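# Squeeze a hand grip trainer shut, hold, release

## Task

Using a single hand, press the grip trainer's two bars toward each other until they will go no further, keep them pressed there without easing off for a few seconds, then release so they spring apart. At the end the trainer must stand upright on the table by itself; if it only stays in position because the robot is holding it, the goal is not met.

## Robot and tools

Robot: a single arm on a base (possibly tilted, possibly on a mounting block that counts as arm for clearance checks) ending in a five-finger right hand. There is one camera, cam_wrist (616x616 fisheye, on the wrist). A reference image of the hand may be shown.

Frames. The scene frame has its origin on the table top below the base, +z up, +y to the left when looking along +x. Results report the hand point in this frame: end_effector_position in metres, end_effector_quat_wxyz, and velocities in m/s and rad/s. The hand point sits 0.05 m in front of the palm, where the index pad meets the thumb tip in a pinch. Its own axes: +z runs along the straightened fingers, +y points out of the palm, +x runs across the palm toward the little finger. Straight fingers extend 0.06-0.07 m past the point along +z. Across the palm the hand reaches 0.08 m on the little-finger side; on the thumb side 0.02 m if the thumb is turned in front of the palm, otherwise up to 0.09 m. A wrist bracket on the little-finger side sticks out 0.03 m beyond the point in +y and 0.11 m across the palm and can collide.

Row format (14 numbers, each in [-1, 1]): dx, dy, dz, rx, ry, rz, little, ring, middle, index, thumb_bend, thumb_turn, force_limit, speed. The first six are an offset, not a pose: a displacement of the hand point from its measured pose at the start of the action (for a call's first action, the last pose a result reported), expressed in the hand point's own axes. 1.0 equals 0.6 m for translation and 180 degrees for rotation; rx, ry, rz form one rotation vector. Finger values are absolute targets: +1 open/straight, -1 curled fully closed. thumb_bend +1 straight, -1 fully bent; thumb_turn +1 beside the palm, -1 in front of the palm facing the fingers. A pinch is roughly index -0.22, thumb_bend -0.75, thumb_turn -0.57. force_limit maps linearly from about 0 N (-1) to 10 N (+1) at the fingertip (15 N for the two thumb motors) and only stops closing motion. speed maps from near zero (-1) to full (+1); full speed covers a finger's travel in 0.6 s. Close at speed -0.9 or lower for a gentle grip, since fast fingers overshoot the limit.

Tools.
execute_actions(actions): a list of actions, each a table of up to 15 rows; each row lasts one 1/30 s step, and a short table repeats its last row to fill 15 steps. Every row's offset is measured from the action's start pose, not from the previous row. An empty list just returns state and images.
move(target, speed, stop_force, blocking): target is one 14-number row; its offset is taken from the pose in the latest result that showed one. The hand point travels a straight path there, turning the short way. speed is top speed in m/s, 0.002-0.5 (default 0.25); rotation is capped at twice that in rad/s. stop_force (9-40 N, optional) ends the path when the wrist sensor sees that much extra push against the motion for 2 steps; the arm then backs off 2 steps and holds. Use it only with very slow speeds, not on rotating moves, and omit it when pulling away from something you are pressing on. Not allowed in the first 0.2 s or with blocking=false. blocking=false returns after 0.5 s while the arm keeps going; then only wait or stop are accepted until the move's end is shown. The result adds a move: line: done, contact, held, off_target, moving or fault, plus limits (paced = pose clipped; held = some steps blocked) and distance from target. The hand numbers are sent at the start of the move.
wait(seconds): 0-10 s, holds the last command; returns early if a running move ends.
stop(): brakes a running move.
zoom_image(camera, region): camera "cam_wrist", region [x0, y0, x1, y1] in pixels, at most 504x504.
show_instructions(): shows the reference images.
finished_scene(scene): ends the current scene (give its number); irreversible. The goal must already hold.

Motion notes: each step the command is clipped to within 100 mm and 16 degrees of the measured pose, so long moves may fall short; the arm follows commands about 0.17 s late. Position takes priority over orientation. "Hand target" shows where the controller is driving; "pose unreachable" means clearance checks altered the command.

Hand feedback: hand_measured, hand_stopped_by (moving, target, force, stalled, fault), hand_load_n (positive = finger being pushed open) list six values in row order. A motor moves only when its target changes by at least 0.01, then locks; a locked finger does not follow a yielding object, so to keep squeezing a spring, raise force_limit and send a target further closed than hand_measured. To release, send targets more open than measured. Loads near 0 mean the grip is lost. For a whole-hand wrap (objects 0.035-0.08 m), turn the thumb fully in front of the palm before reaching the object.

Wrist force/torque lines give sensor readings in the end-effector axes (offset up to ~4 N, noise up to ~2.4 N, saturation ~50 N).

Avoid: knocking or placing anything off the table (fails the task), leaving the trainer lying down or propped by the hand, hard impacts or pushing past contact with this stiff arm. A joint torque over its limit (132 N m for the first three joints, 24.6 N m for the wrist joints) or 150 N external force causes a 10 s fault stop. Long loaded holds heat motors: MOTOR HOT warns at 70 °C, and at 85 °C an over-temperature brake stop follows.

Each tool is called after ">>>" by a JSON object that holds its "name" and its "arguments", one argument or row to a line.

Reference images:

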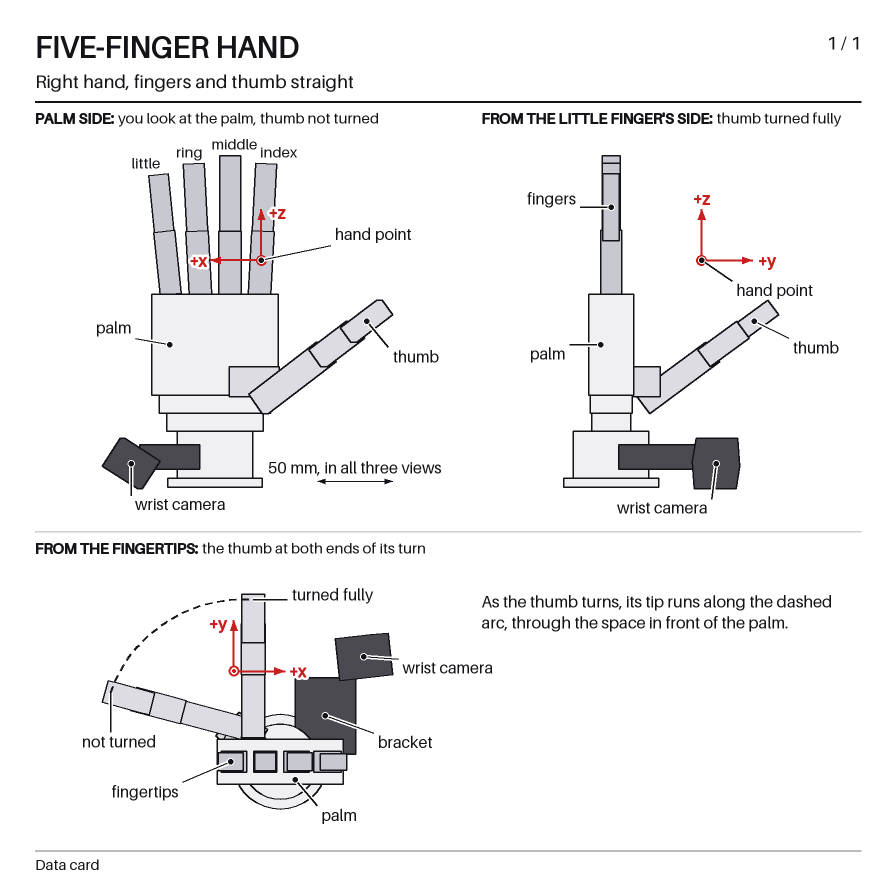

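## Session

>>> {"name": "execute_actions", "arguments": {
  "actions": []
}}

Scene clock: 0.00 s.
end_effector_position=(+0.5735, +0.2700, +0.3562) hand_measured=(+1.000, +1.000, +1.000, +1.000, +1.000, +1.000) hand_load_n=(+0.0, +0.0, +0.0, +0.0, +0.0, +0.0) hand_stopped_by=(target, target, target, target, target, target) hand_force_limit=0.00 hand_speed=-0.80 end_effector_quat_wxyz=(-0.079, +0.810, +0.573, +0.099) end_effector_velocity=(+0.000, +0.000, +0.000) end_effector_angular_velocity=(+0.001, -0.002, +0.000)
Joint positions: [-0.667 -1.064  1.247  2.112  0.703 -0.583]
Joint velocities: [ 0.     0.     0.    -0.    -0.002 -0.   ]
Motor temperatures (°C, as the motors report them): [29 29 29 36 36 39]
Wrist force (N, on the end effector, along its own x y z axes, offset not removed): no reading
Wrist torque (N m, same axes, about the end effector's origin, offset not removed): no reading
Hand target: +0.574, +0.270, +0.356; -0.079, +0.810, +0.573, +0.099

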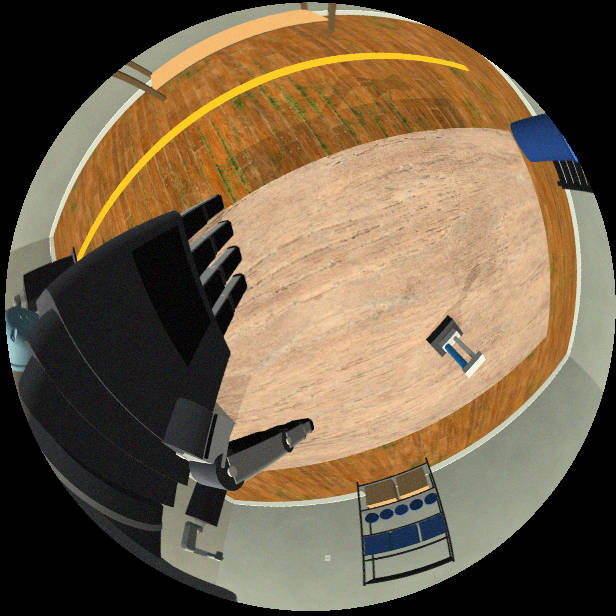

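>>> {"name": "zoom_image", "arguments": {
  "camera": "cam_wrist",
  "region": [410, 300, 510, 400]
}}

Region (410, 300, 510, 400) of cam_wrist's 616x616 image, scaled by 5.040, with more detail than that image has.

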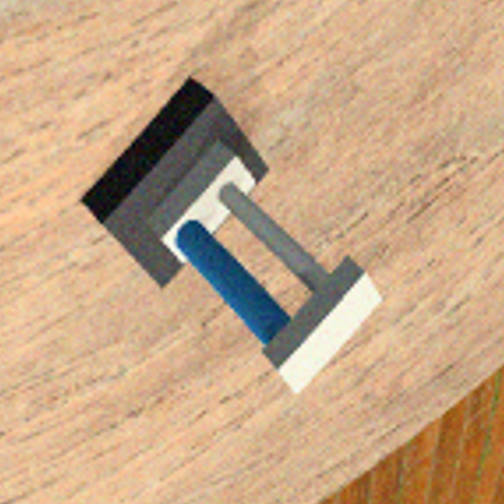

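>>> {"name": "move", "arguments": {
  "target": [-0.692,0.310,0.137,-0.309,-0.479,-0.392,0.85,0.85,0.85,0.85,0.9,-1,0,0],
  "speed": 0.4
}}

Scene clock: 123.50 s.
end_effector_position=(+0.6193, -0.1506, +0.1700) hand_measured=(+0.850, +0.850, +0.850, +0.850, +0.900, -1.000) hand_load_n=(+0.0, +0.0, +0.0, +0.0, +0.0, +0.0) hand_stopped_by=(target, target, target, target, target, target) hand_force_limit=0.00 hand_speed=0.00 end_effector_quat_wxyz=(+0.683, +0.181, +0.683, -0.185) end_effector_velocity=(+0.001, -0.001, +0.000) end_effector_angular_velocity=(-0.007, -0.007, +0.011)
Joint positions: [-0.609 -0.716  2.107 -1.026  1.415 -0.882]
Joint velocities: [-0.001  0.01  -0.002 -0.023 -0.004 -0.001]
Motor temperatures (°C, as the motors report them): [29 29 29 36 36 39]
Wrist force (N, on the end effector, along its own x y z axes, offset not removed): [4.5 3.0 0.8]
Wrist torque (N m, same axes, about the end effector's origin, offset not removed): [0.42 -0.73 0.19]
Hand target: +0.619, -0.151, +0.170; +0.683, +0.180, +0.683, -0.185
Off the commanded pose: 0.001 m, 0 deg.
move: done
camera_calibration (this result's frames):
cam_wrist: T_world_to_cam=[[0.487411, 0.861578, 0.141824, -0.195463], [-0.538047, 0.168429, 0.825916, 0.22361], [0.687704, -0.478868, 0.545664, -0.458487], [0, 0, 0, 1]] pos_world=[0.530887, -0.0888106, 0.0932179]

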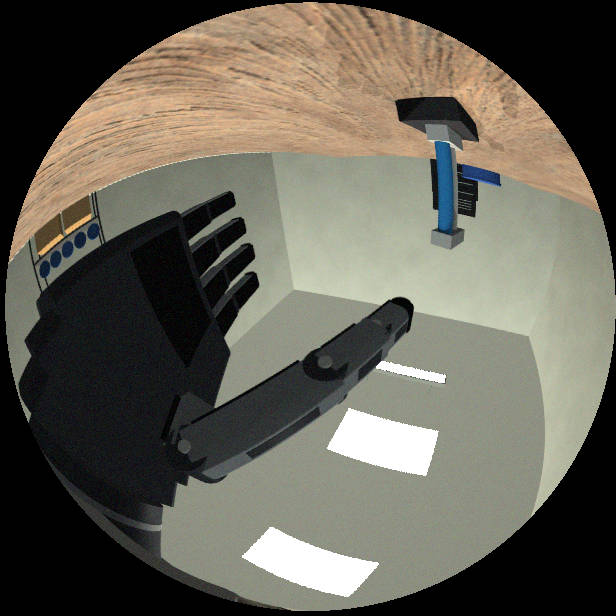

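>>> {"name": "zoom_image", "arguments": {
  "camera": "cam_wrist",
  "region": [370, 85, 540, 255]
}}

Region (370, 85, 540, 255) of cam_wrist's 616x616 image, scaled by 2.965, with more detail than that image has.

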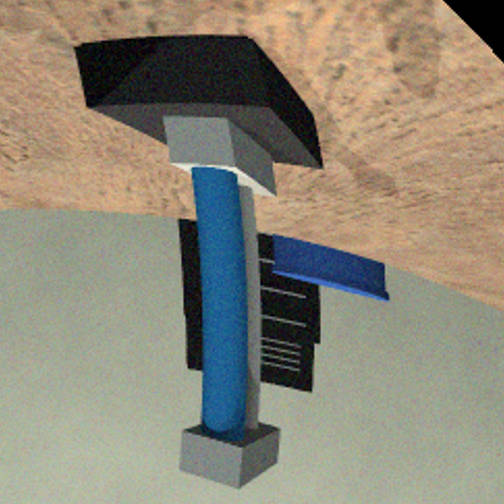

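>>> {"name": "move", "arguments": {
  "target": [0.065,0.2337,0.186,0,0,0,0.85,0.85,0.85,0.85,0.9,-1,0,0],
  "speed": 0.2
}}

Scene clock: 165.60 s.
end_effector_position=(+0.7859, -0.0853, +0.1306) hand_measured=(+0.850, +0.850, +0.850, +0.850, +0.900, -1.000) hand_load_n=(+0.0, +0.0, +0.0, +0.0, +0.0, +0.0) hand_stopped_by=(target, target, target, target, target, target) hand_force_limit=0.00 hand_speed=0.00 end_effector_quat_wxyz=(+0.683, +0.181, +0.683, -0.185) end_effector_velocity=(+0.003, -0.000, -0.000) end_effector_angular_velocity=(-0.000, -0.001, -0.002)
Joint positions: [-0.309 -0.618  1.619 -0.637  1.695 -0.776]
Joint velocities: [ 0.003  0.004 -0.01   0.007  0.004  0.001]
Motor temperatures (°C, as the motors report them): [29 29 29 36 36 39]
Wrist force (N, on the end effector, along its own x y z axes, offset not removed): [4.6 1.0 -0.5]
Wrist torque (N m, same axes, about the end effector's origin, offset not removed): [0.19 -0.67 0.12]
Hand target: +0.786, -0.085, +0.131; +0.683, +0.181, +0.683, -0.185
Off the commanded pose: 0.000 m, 0 deg.
move: done
camera_calibration (this result's frames):
cam_wrist: T_world_to_cam=[[0.487264, 0.861623, 0.142056, -0.32724], [-0.538049, 0.168097, 0.825982, 0.334742], [0.687806, -0.478904, 0.545503, -0.520232], [0, 0, 0, 1]] pos_world=[0.697379, -0.0234529, 0.0537839]

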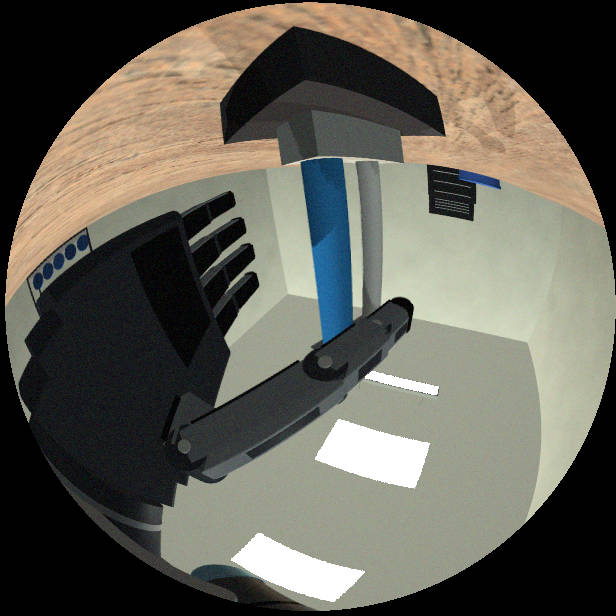

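>>> {"name": "move", "arguments": {
  "target": [0,0.078,0.065,0,0,0,0.4,0.4,0.4,0.4,0.9,-1,0,-0.6],
  "speed": 0.08
}}

Scene clock: 188.17 s.
end_effector_position=(+0.8428, -0.0643, +0.1304) hand_measured=(+0.400, +0.400, +0.400, +0.400, +0.900, -1.000) hand_load_n=(+0.0, +0.0, +0.0, +0.0, +0.0, +0.0) hand_stopped_by=(target, target, target, target, target, target) hand_force_limit=0.00 hand_speed=-0.60 end_effector_quat_wxyz=(+0.683, +0.181, +0.683, -0.185) end_effector_velocity=(+0.002, +0.001, +0.001) end_effector_angular_velocity=(-0.000, -0.001, +0.000)
Joint positions: [-0.261 -0.565  1.418 -0.487  1.74  -0.758]
Joint velocities: [ 0.002  0.002 -0.009  0.006  0.002  0.001]
Motor temperatures (°C, as the motors report them): [29 29 29 36 36 39]
Wrist force (N, on the end effector, along its own x y z axes, offset not removed): [4.5 1.8 0.9]
Wrist torque (N m, same axes, about the end effector's origin, offset not removed): [0.19 -0.72 0.19]
Hand target: +0.843, -0.064, +0.130; +0.683, +0.181, +0.683, -0.185
Off the commanded pose: 0.000 m, 0 deg.
move: done
camera_calibration (this result's frames):
cam_wrist: T_world_to_cam=[[0.487204, 0.861652, 0.142083, -0.372943], [-0.538056, 0.168031, 0.825991, 0.361964], [0.687843, -0.478875, 0.545482, -0.549292], [0, 0, 0, 1]] pos_world=[0.754283, -0.00251629, 0.0536387]

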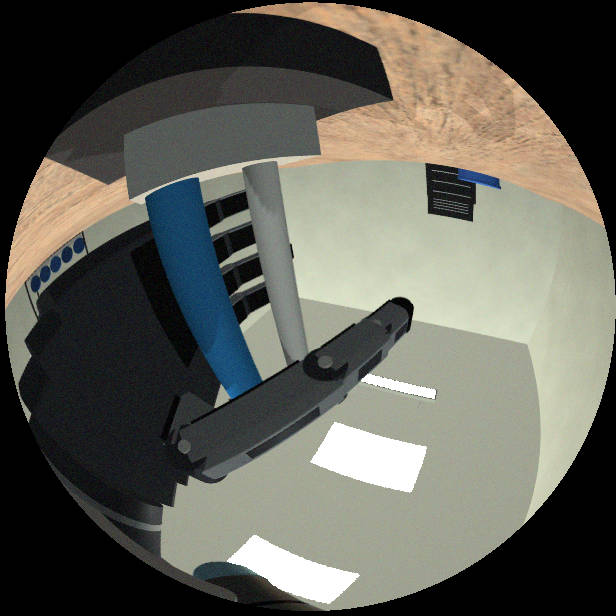

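>>> {"name": "execute_actions", "arguments": {
  "actions": [
    [[0,0.003,0,0,0,0,-0.2,-0.2,-0.2,-0.2,0.3,-1,-0.6,-0.6],[0,0.006,0,0,0,0,-0.2,-0.2,-0.2,-0.2,0.3,-1,-0.6,-0.6],[0,0.009,0,0,0,0,-0.2,-0.2,-0.2,-0.2,0.3,-1,-0.6,-0.6],[0,0.012,0,0,0,0,-0.2,-0.2,-0.2,-0.2,0.3,-1,-0.6,-0.6]],
    [[0,0,0,0,0,0,-0.2,-0.2,-0.2,-0.2,0.3,-1,-0.6,-0.6]]
  ]
}}

Scene clock: 204.07 s.
end_effector_position=(+0.8462, -0.0584, +0.1304) hand_measured=(-0.198, -0.198, -0.198, -0.198, +0.522, -1.000) hand_load_n=(+0.0, +0.0, +0.0, +0.0, +0.0, +0.0) hand_stopped_by=(moving, moving, moving, moving, moving, target) hand_force_limit=-0.60 hand_speed=-0.60 end_effector_quat_wxyz=(+0.683, +0.181, +0.683, -0.185) end_effector_velocity=(-0.000, -0.001, -0.000) end_effector_angular_velocity=(-0.000, -0.001, -0.001)
Joint positions: [-0.253 -0.567  1.406 -0.473  1.747 -0.755]
Joint velocities: [-0.     0.001  0.    -0.001  0.001 -0.   ]
Motor temperatures (°C, as the motors report them): [29 29 29 36 36 39]
Wrist force (N, on the end effector, along its own x y z axes, offset not removed): [2.9 -8.7 -2.7]
Wrist torque (N m, same axes, about the end effector's origin, offset not removed): [-0.04 -0.50 -0.68]
Hand target: +0.846, -0.058, +0.130; +0.683, +0.181, +0.683, -0.185
Off the commanded pose: 0.000 m, 0 deg.
camera_calibration (this result's frames):
cam_wrist: T_world_to_cam=[[0.48729, 0.861602, 0.142095, -0.379827], [-0.538076, 0.168098, 0.825965, 0.362906], [0.687767, -0.478942, 0.545519, -0.548751], [0, 0, 0, 1]] pos_world=[0.757769, 0.00343604, 0.0535785]

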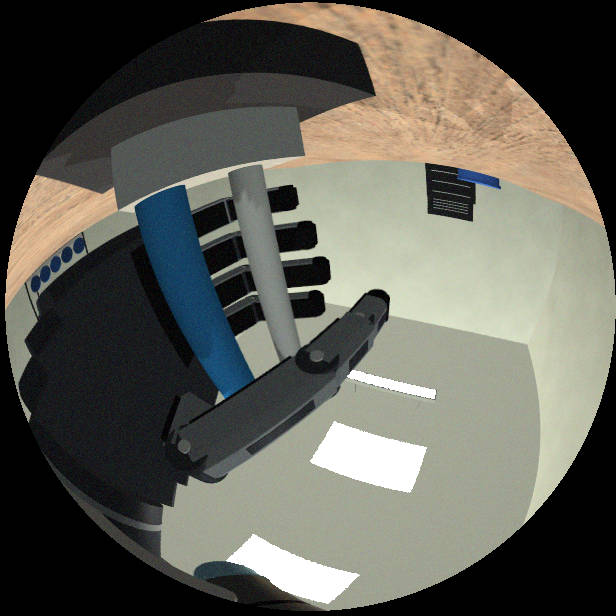

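>>> {"name": "execute_actions", "arguments": {
  "actions": [
    [[0,-0.003,0,0,0,0,-0.2,-0.2,-0.2,-0.2,0.3,-1,-0.6,-0.6],[0,-0.003,0,0,0,0,-0.2,-0.2,-0.2,-0.2,0.3,-1,-0.6,-0.6],[0,-0.003,0,0,0,0,-0.2,-0.2,-0.2,-0.2,0.3,-1,-0.6,-0.6],[0,-0.003,0,0,0,0,-0.2,-0.2,-0.2,-0.2,0.3,-1,-0.6,-0.6],[-0.005,-0.003,0,0,0,0,-0.2,-0.2,-0.2,-0.2,0.3,-1,-0.6,-0.6]],
    [[0,0.004,0,0,0,0,-0.35,-0.35,-0.35,-0.35,0.0,-1,-0.6,-0.6]]
  ]
}}

Scene clock: 217.57 s.
end_effector_position=(+0.8465, -0.0580, +0.1330) hand_measured=(-0.350, -0.350, -0.350, -0.350, +0.132, -1.000) hand_load_n=(+0.0, +0.0, +0.0, +0.0, +0.0, +0.0) hand_stopped_by=(target, target, target, target, moving, target) hand_force_limit=-0.60 hand_speed=-0.60 end_effector_quat_wxyz=(+0.683, +0.181, +0.683, -0.185) end_effector_velocity=(+0.001, +0.001, +0.001) end_effector_angular_velocity=(+0.000, -0.000, +0.002)
Joint positions: [-0.256 -0.57   1.406 -0.469  1.745 -0.756]
Joint velocities: [ 0.001 -0.001 -0.002  0.001 -0.     0.   ]
Motor temperatures (°C, as the motors report them): [29 29 29 36 36 39]
Wrist force (N, on the end effector, along its own x y z axes, offset not removed): [0.9 -8.7 -1.7]
Wrist torque (N m, same axes, about the end effector's origin, offset not removed): [-0.07 -0.31 -0.87]
Hand target: +0.847, -0.058, +0.133; +0.683, +0.181, +0.683, -0.185
Off the commanded pose: 0.000 m, 0 deg.
camera_calibration (this result's frames):
cam_wrist: T_world_to_cam=[[0.487447, 0.861518, 0.142062, -0.380787], [-0.53794, 0.168154, 0.826042, 0.360662], [0.687762, -0.479073, 0.545411, -0.550169], [0, 0, 0, 1]] pos_world=[0.758013, 0.00383763, 0.0562424]

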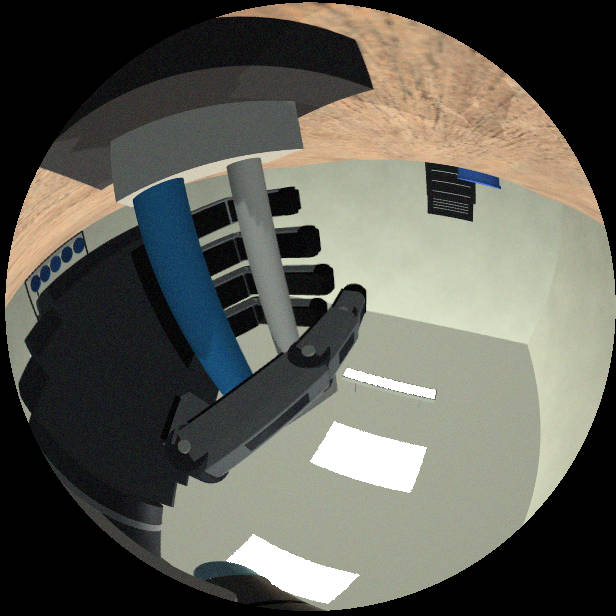

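>>> {"name": "execute_actions", "arguments": {
  "actions": [
    [[0,-0.001,0,0,0,0,-0.6,-0.6,-0.6,-0.6,0.6,-1,1,-0.7]],
    [[0,0,0,0,0,0,-0.75,-0.75,-0.75,-0.75,0.6,-1,1,-0.7]]
  ]
}}

Scene clock: 222.83 s.
end_effector_position=(+0.8462, -0.0584, +0.1332) hand_measured=(-0.750, -0.750, -0.750, -0.750, +0.284, -1.000) hand_load_n=(+2.5, +3.5, +1.5, +0.5, +0.0, +0.0) hand_stopped_by=(moving, moving, moving, moving, moving, target) hand_force_limit=1.00 hand_speed=-0.70 end_effector_quat_wxyz=(+0.683, +0.181, +0.683, -0.185) end_effector_velocity=(-0.001, -0.002, -0.002) end_effector_angular_velocity=(-0.000, +0.001, -0.003)
Joint positions: [-0.257 -0.57   1.407 -0.471  1.744 -0.757]
Joint velocities: [ 0.     0.003 -0.    -0.     0.002 -0.   ]
Motor temperatures (°C, as the motors report them): [29 29 29 36 36 39]
Wrist force (N, on the end effector, along its own x y z axes, offset not removed): [1.7 -8.0 3.5]
Wrist torque (N m, same axes, about the end effector's origin, offset not removed): [-0.31 -0.87 -0.85]
Hand target: +0.846, -0.058, +0.133; +0.683, +0.181, +0.683, -0.185
Off the commanded pose: 0.000 m, 0 deg.
camera_calibration (this result's frames):
cam_wrist: T_world_to_cam=[[0.487262, 0.861618, 0.142096, -0.380199], [-0.538114, 0.168102, 0.825939, 0.360638], [0.687757, -0.478912, 0.545558, -0.550272], [0, 0, 0, 1]] pos_world=[0.757774, 0.00343058, 0.0563654]

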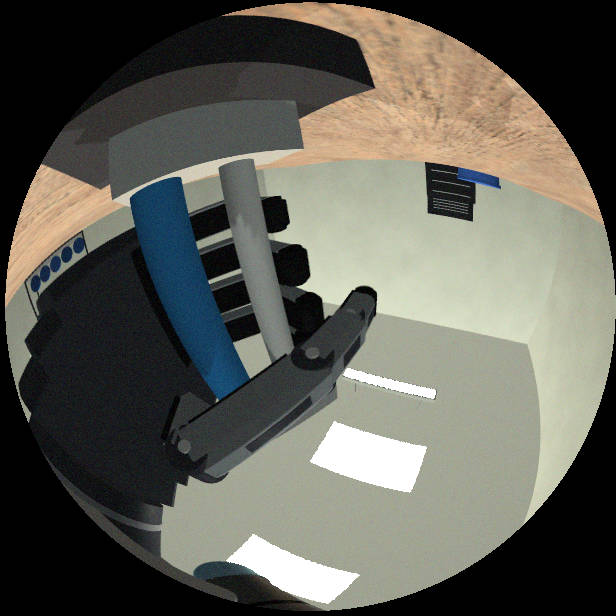

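>>> {"name": "execute_actions", "arguments": {
  "actions": [
    [[0,0,0,0,0,0,-1,-1,-1,-1,0.6,-1,1,-0.75]],
    [[0,0,0,0,0,0,-1,-1,-1,-1,0.6,-1,1,-0.75]]
  ]
}}

Scene clock: 230.20 s.
end_effector_position=(+0.8463, -0.0584, +0.1331) hand_measured=(-0.954, -0.952, -0.978, -0.994, +0.600, -1.000) hand_load_n=(+5.5, +4.5, +9.0, +11.0, +0.0, +0.0) hand_stopped_by=(force, force, force, force, target, target) hand_force_limit=1.00 hand_speed=-0.75 end_effector_quat_wxyz=(+0.683, +0.181, +0.683, -0.185) end_effector_velocity=(-0.000, -0.001, -0.000) end_effector_angular_velocity=(+0.000, +0.001, -0.001)
Joint positions: [-0.257 -0.57   1.407 -0.471  1.744 -0.757]
Joint velocities: [-0.     0.001  0.     0.     0.    -0.   ]
Motor temperatures (°C, as the motors report them): [29 29 29 36 36 39]
Wrist force (N, on the end effector, along its own x y z axes, offset not removed): [-7.0 -6.3 5.1]
Wrist torque (N m, same axes, about the end effector's origin, offset not removed): [-0.39 -0.04 -1.50]
Hand target: +0.846, -0.058, +0.133; +0.683, +0.181, +0.683, -0.185
Off the commanded pose: 0.000 m, 0 deg.
camera_calibration (this result's frames):
cam_wrist: T_world_to_cam=[[0.487207, 0.861644, 0.142123, -0.380196], [-0.53814, 0.168052, 0.825932, 0.360667], [0.687776, -0.478882, 0.545561, -0.550281], [0, 0, 0, 1]] pos_world=[0.757793, 0.00346309, 0.0563607]

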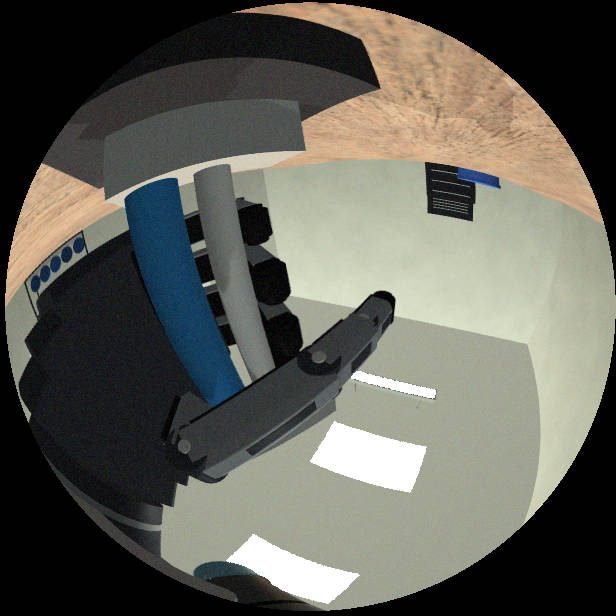

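>>> {"name": "execute_actions", "arguments": {
  "actions": [
    [[0,0,0,0,0,0,-0.99,-0.99,-0.99,-1,0.6,-1,1,-0.75]]
  ]
}}

>>> {"name": "zoom_image", "arguments": {
  "camera": "cam_wrist",
  "region": [90, 80, 340, 330]
}}

Scene clock: 235.53 s.
end_effector_position=(+0.8463, -0.0584, +0.1331) hand_measured=(-0.972, -0.972, -0.984, -0.994, +0.600, -1.000) hand_load_n=(+11.0, +10.5, +9.5, +8.0, +0.0, +0.0) hand_stopped_by=(force, force, force, force, target, target) hand_force_limit=1.00 hand_speed=-0.75 end_effector_quat_wxyz=(+0.683, +0.181, +0.683, -0.185) end_effector_velocity=(-0.000, -0.001, -0.001) end_effector_angular_velocity=(+0.001, +0.001, -0.001)
Joint positions: [-0.257 -0.57   1.407 -0.471  1.744 -0.757]
Joint velocities: [-0.     0.     0.     0.001 -0.     0.001]
Motor temperatures (°C, as the motors report them): [29 29 29 36 36 39]
Wrist force (N, on the end effector, along its own x y z axes, offset not removed): [-8.8 -6.4 8.3]
Wrist torque (N m, same axes, about the end effector's origin, offset not removed): [-0.49 -0.39 -1.61]
Hand target: +0.846, -0.058, +0.133; +0.683, +0.181, +0.683, -0.185
Off the commanded pose: 0.000 m, 0 deg.
camera_calibration (this result's frames):
cam_wrist: T_world_to_cam=[[0.487233, 0.86163, 0.142118, -0.380211], [-0.538117, 0.168061, 0.825945, 0.360648], [0.687775, -0.478904, 0.545543, -0.550278], [0, 0, 0, 1]] pos_world=[0.75779, 0.00346026, 0.0563593]

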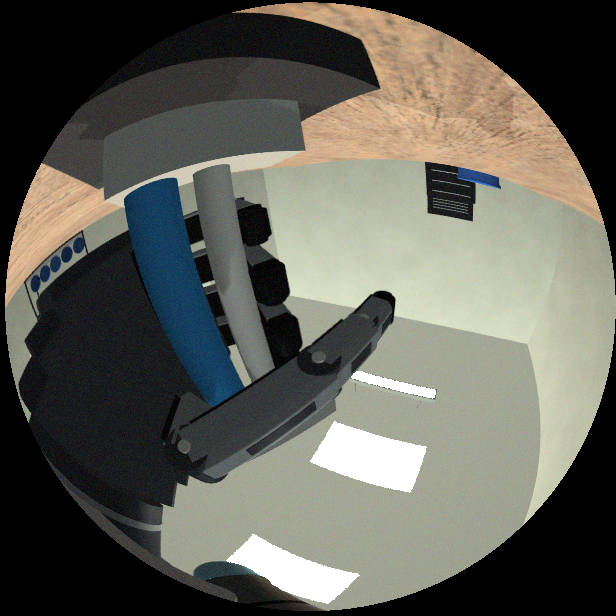

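Region (90, 80, 340, 330) of cam_wrist's 616x616 image, scaled by 2.016, with more detail than that image has.

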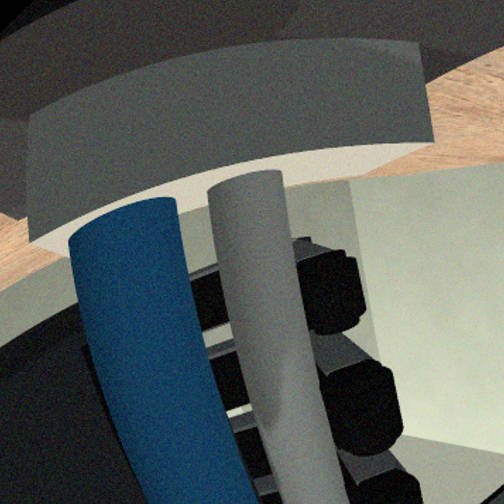

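>>> {"name": "wait", "arguments": {
  "seconds": 6
}}

Scene clock: 245.13 s.
end_effector_position=(+0.8463, -0.0584, +0.1332) hand_measured=(-0.972, -0.972, -0.984, -0.994, +0.600, -1.000) hand_load_n=(+11.0, +10.5, +9.5, +8.0, +0.0, +0.0) hand_stopped_by=(force, force, force, force, target, target) hand_force_limit=1.00 hand_speed=-0.75 end_effector_quat_wxyz=(+0.683, +0.181, +0.683, -0.185) end_effector_velocity=(-0.000, -0.000, -0.000) end_effector_angular_velocity=(+0.000, +0.000, -0.000)
Joint positions: [-0.257 -0.57   1.407 -0.471  1.744 -0.757]
Joint velocities: [-0.     0.001 -0.    -0.     0.     0.   ]
Motor temperatures (°C, as the motors report them): [29 29 29 36 36 39]
Wrist force (N, on the end effector, along its own x y z axes, offset not removed): [-8.8 -6.6 9.1]
Wrist torque (N m, same axes, about the end effector's origin, offset not removed): [-0.55 -0.38 -1.66]
Hand target: +0.846, -0.058, +0.133; +0.683, +0.181, +0.683, -0.185
Off the commanded pose: 0.000 m, 0 deg.
wait: 6.00 s; at rest from the start
camera_calibration (this result's frames):
cam_wrist: T_world_to_cam=[[0.487205, 0.861645, 0.142124, -0.380196], [-0.538143, 0.168052, 0.82593, 0.360668], [0.687774, -0.478881, 0.545564, -0.550283], [0, 0, 0, 1]] pos_world=[0.757795, 0.00346282, 0.0563629]

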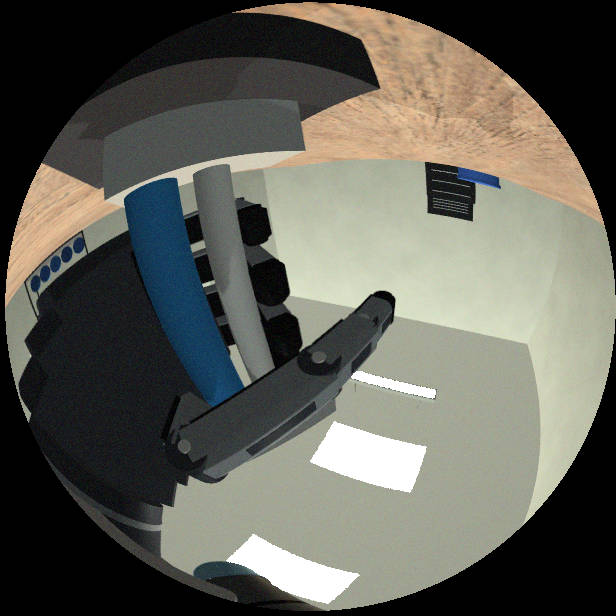

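Release, then back off.

>>> {"name": "execute_actions", "arguments": {
  "actions": [
    [[0,0,0,0,0,0,0.5,0.5,0.5,0.5,0.9,-1,1,-0.6]],
    [[0,-0.002,0,0,0,0,0.5,0.5,0.5,0.5,0.9,-1,1,0],[0,-0.004,0,0,0,0,0.5,0.5,0.5,0.5,0.9,-1,1,0],[0,-0.005,0,0,0,0,0.5,0.5,0.5,0.5,0.9,-1,1,0]],
    [[0,-0.004,-0.002,0,0,0,0.5,0.5,0.5,0.5,0.9,-1,1,0],[0,-0.01,-0.005,0,0,0,0.5,0.5,0.5,0.5,0.9,-1,1,0],[0,-0.018,-0.01,0,0,0,0.5,0.5,0.5,0.5,0.9,-1,1,0],[0,-0.026,-0.015,0,0,0,0.5,0.5,0.5,0.5,0.9,-1,1,0],[0,-0.032,-0.02,0,0,0,0.5,0.5,0.5,0.5,0.9,-1,1,0],[0,-0.036,-0.023,0,0,0,0.5,0.5,0.5,0.5,0.9,-1,1,0]]
  ]
}}

Scene clock: 255.37 s.
end_effector_position=(+0.8235, -0.0720, +0.1331) hand_measured=(+0.500, +0.500, +0.500, +0.500, +0.900, -1.000) hand_load_n=(+0.0, +0.0, +0.0, +0.0, +0.0, +0.0) hand_stopped_by=(target, target, target, target, target, target) hand_force_limit=1.00 hand_speed=0.00 end_effector_quat_wxyz=(+0.683, +0.181, +0.683, -0.185) end_effector_velocity=(-0.012, -0.004, +0.001) end_effector_angular_velocity=(-0.001, -0.001, +0.004)
Joint positions: [-0.28  -0.588  1.49  -0.537  1.722 -0.765]
Joint velocities: [-0.012 -0.013  0.045 -0.037 -0.013 -0.006]
Motor temperatures (°C, as the motors report them): [29 29 29 36 36 39]
Wrist force (N, on the end effector, along its own x y z axes, offset not removed): [4.2 0.6 0.2]
Wrist torque (N m, same axes, about the end effector's origin, offset not removed): [0.05 -0.66 0.09]
Hand target: +0.822, -0.073, +0.133; +0.683, +0.181, +0.683, -0.185
Off the commanded pose: 0.002 m, 0 deg.
camera_calibration (this result's frames):
cam_wrist: T_world_to_cam=[[0.487538, 0.861452, 0.142151, -0.357647], [-0.537992, 0.168175, 0.826004, 0.350616], [0.687657, -0.479184, 0.545446, -0.541083], [0, 0, 0, 1]] pos_world=[0.735075, -0.0101474, 0.0563606]

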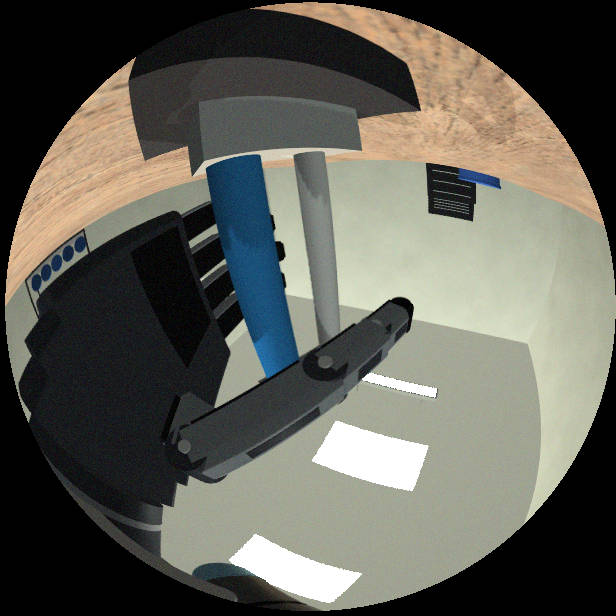

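>>> {"name": "finished_scene", "arguments": {
  "scene": 1
}}

The scene is finished: the task was done.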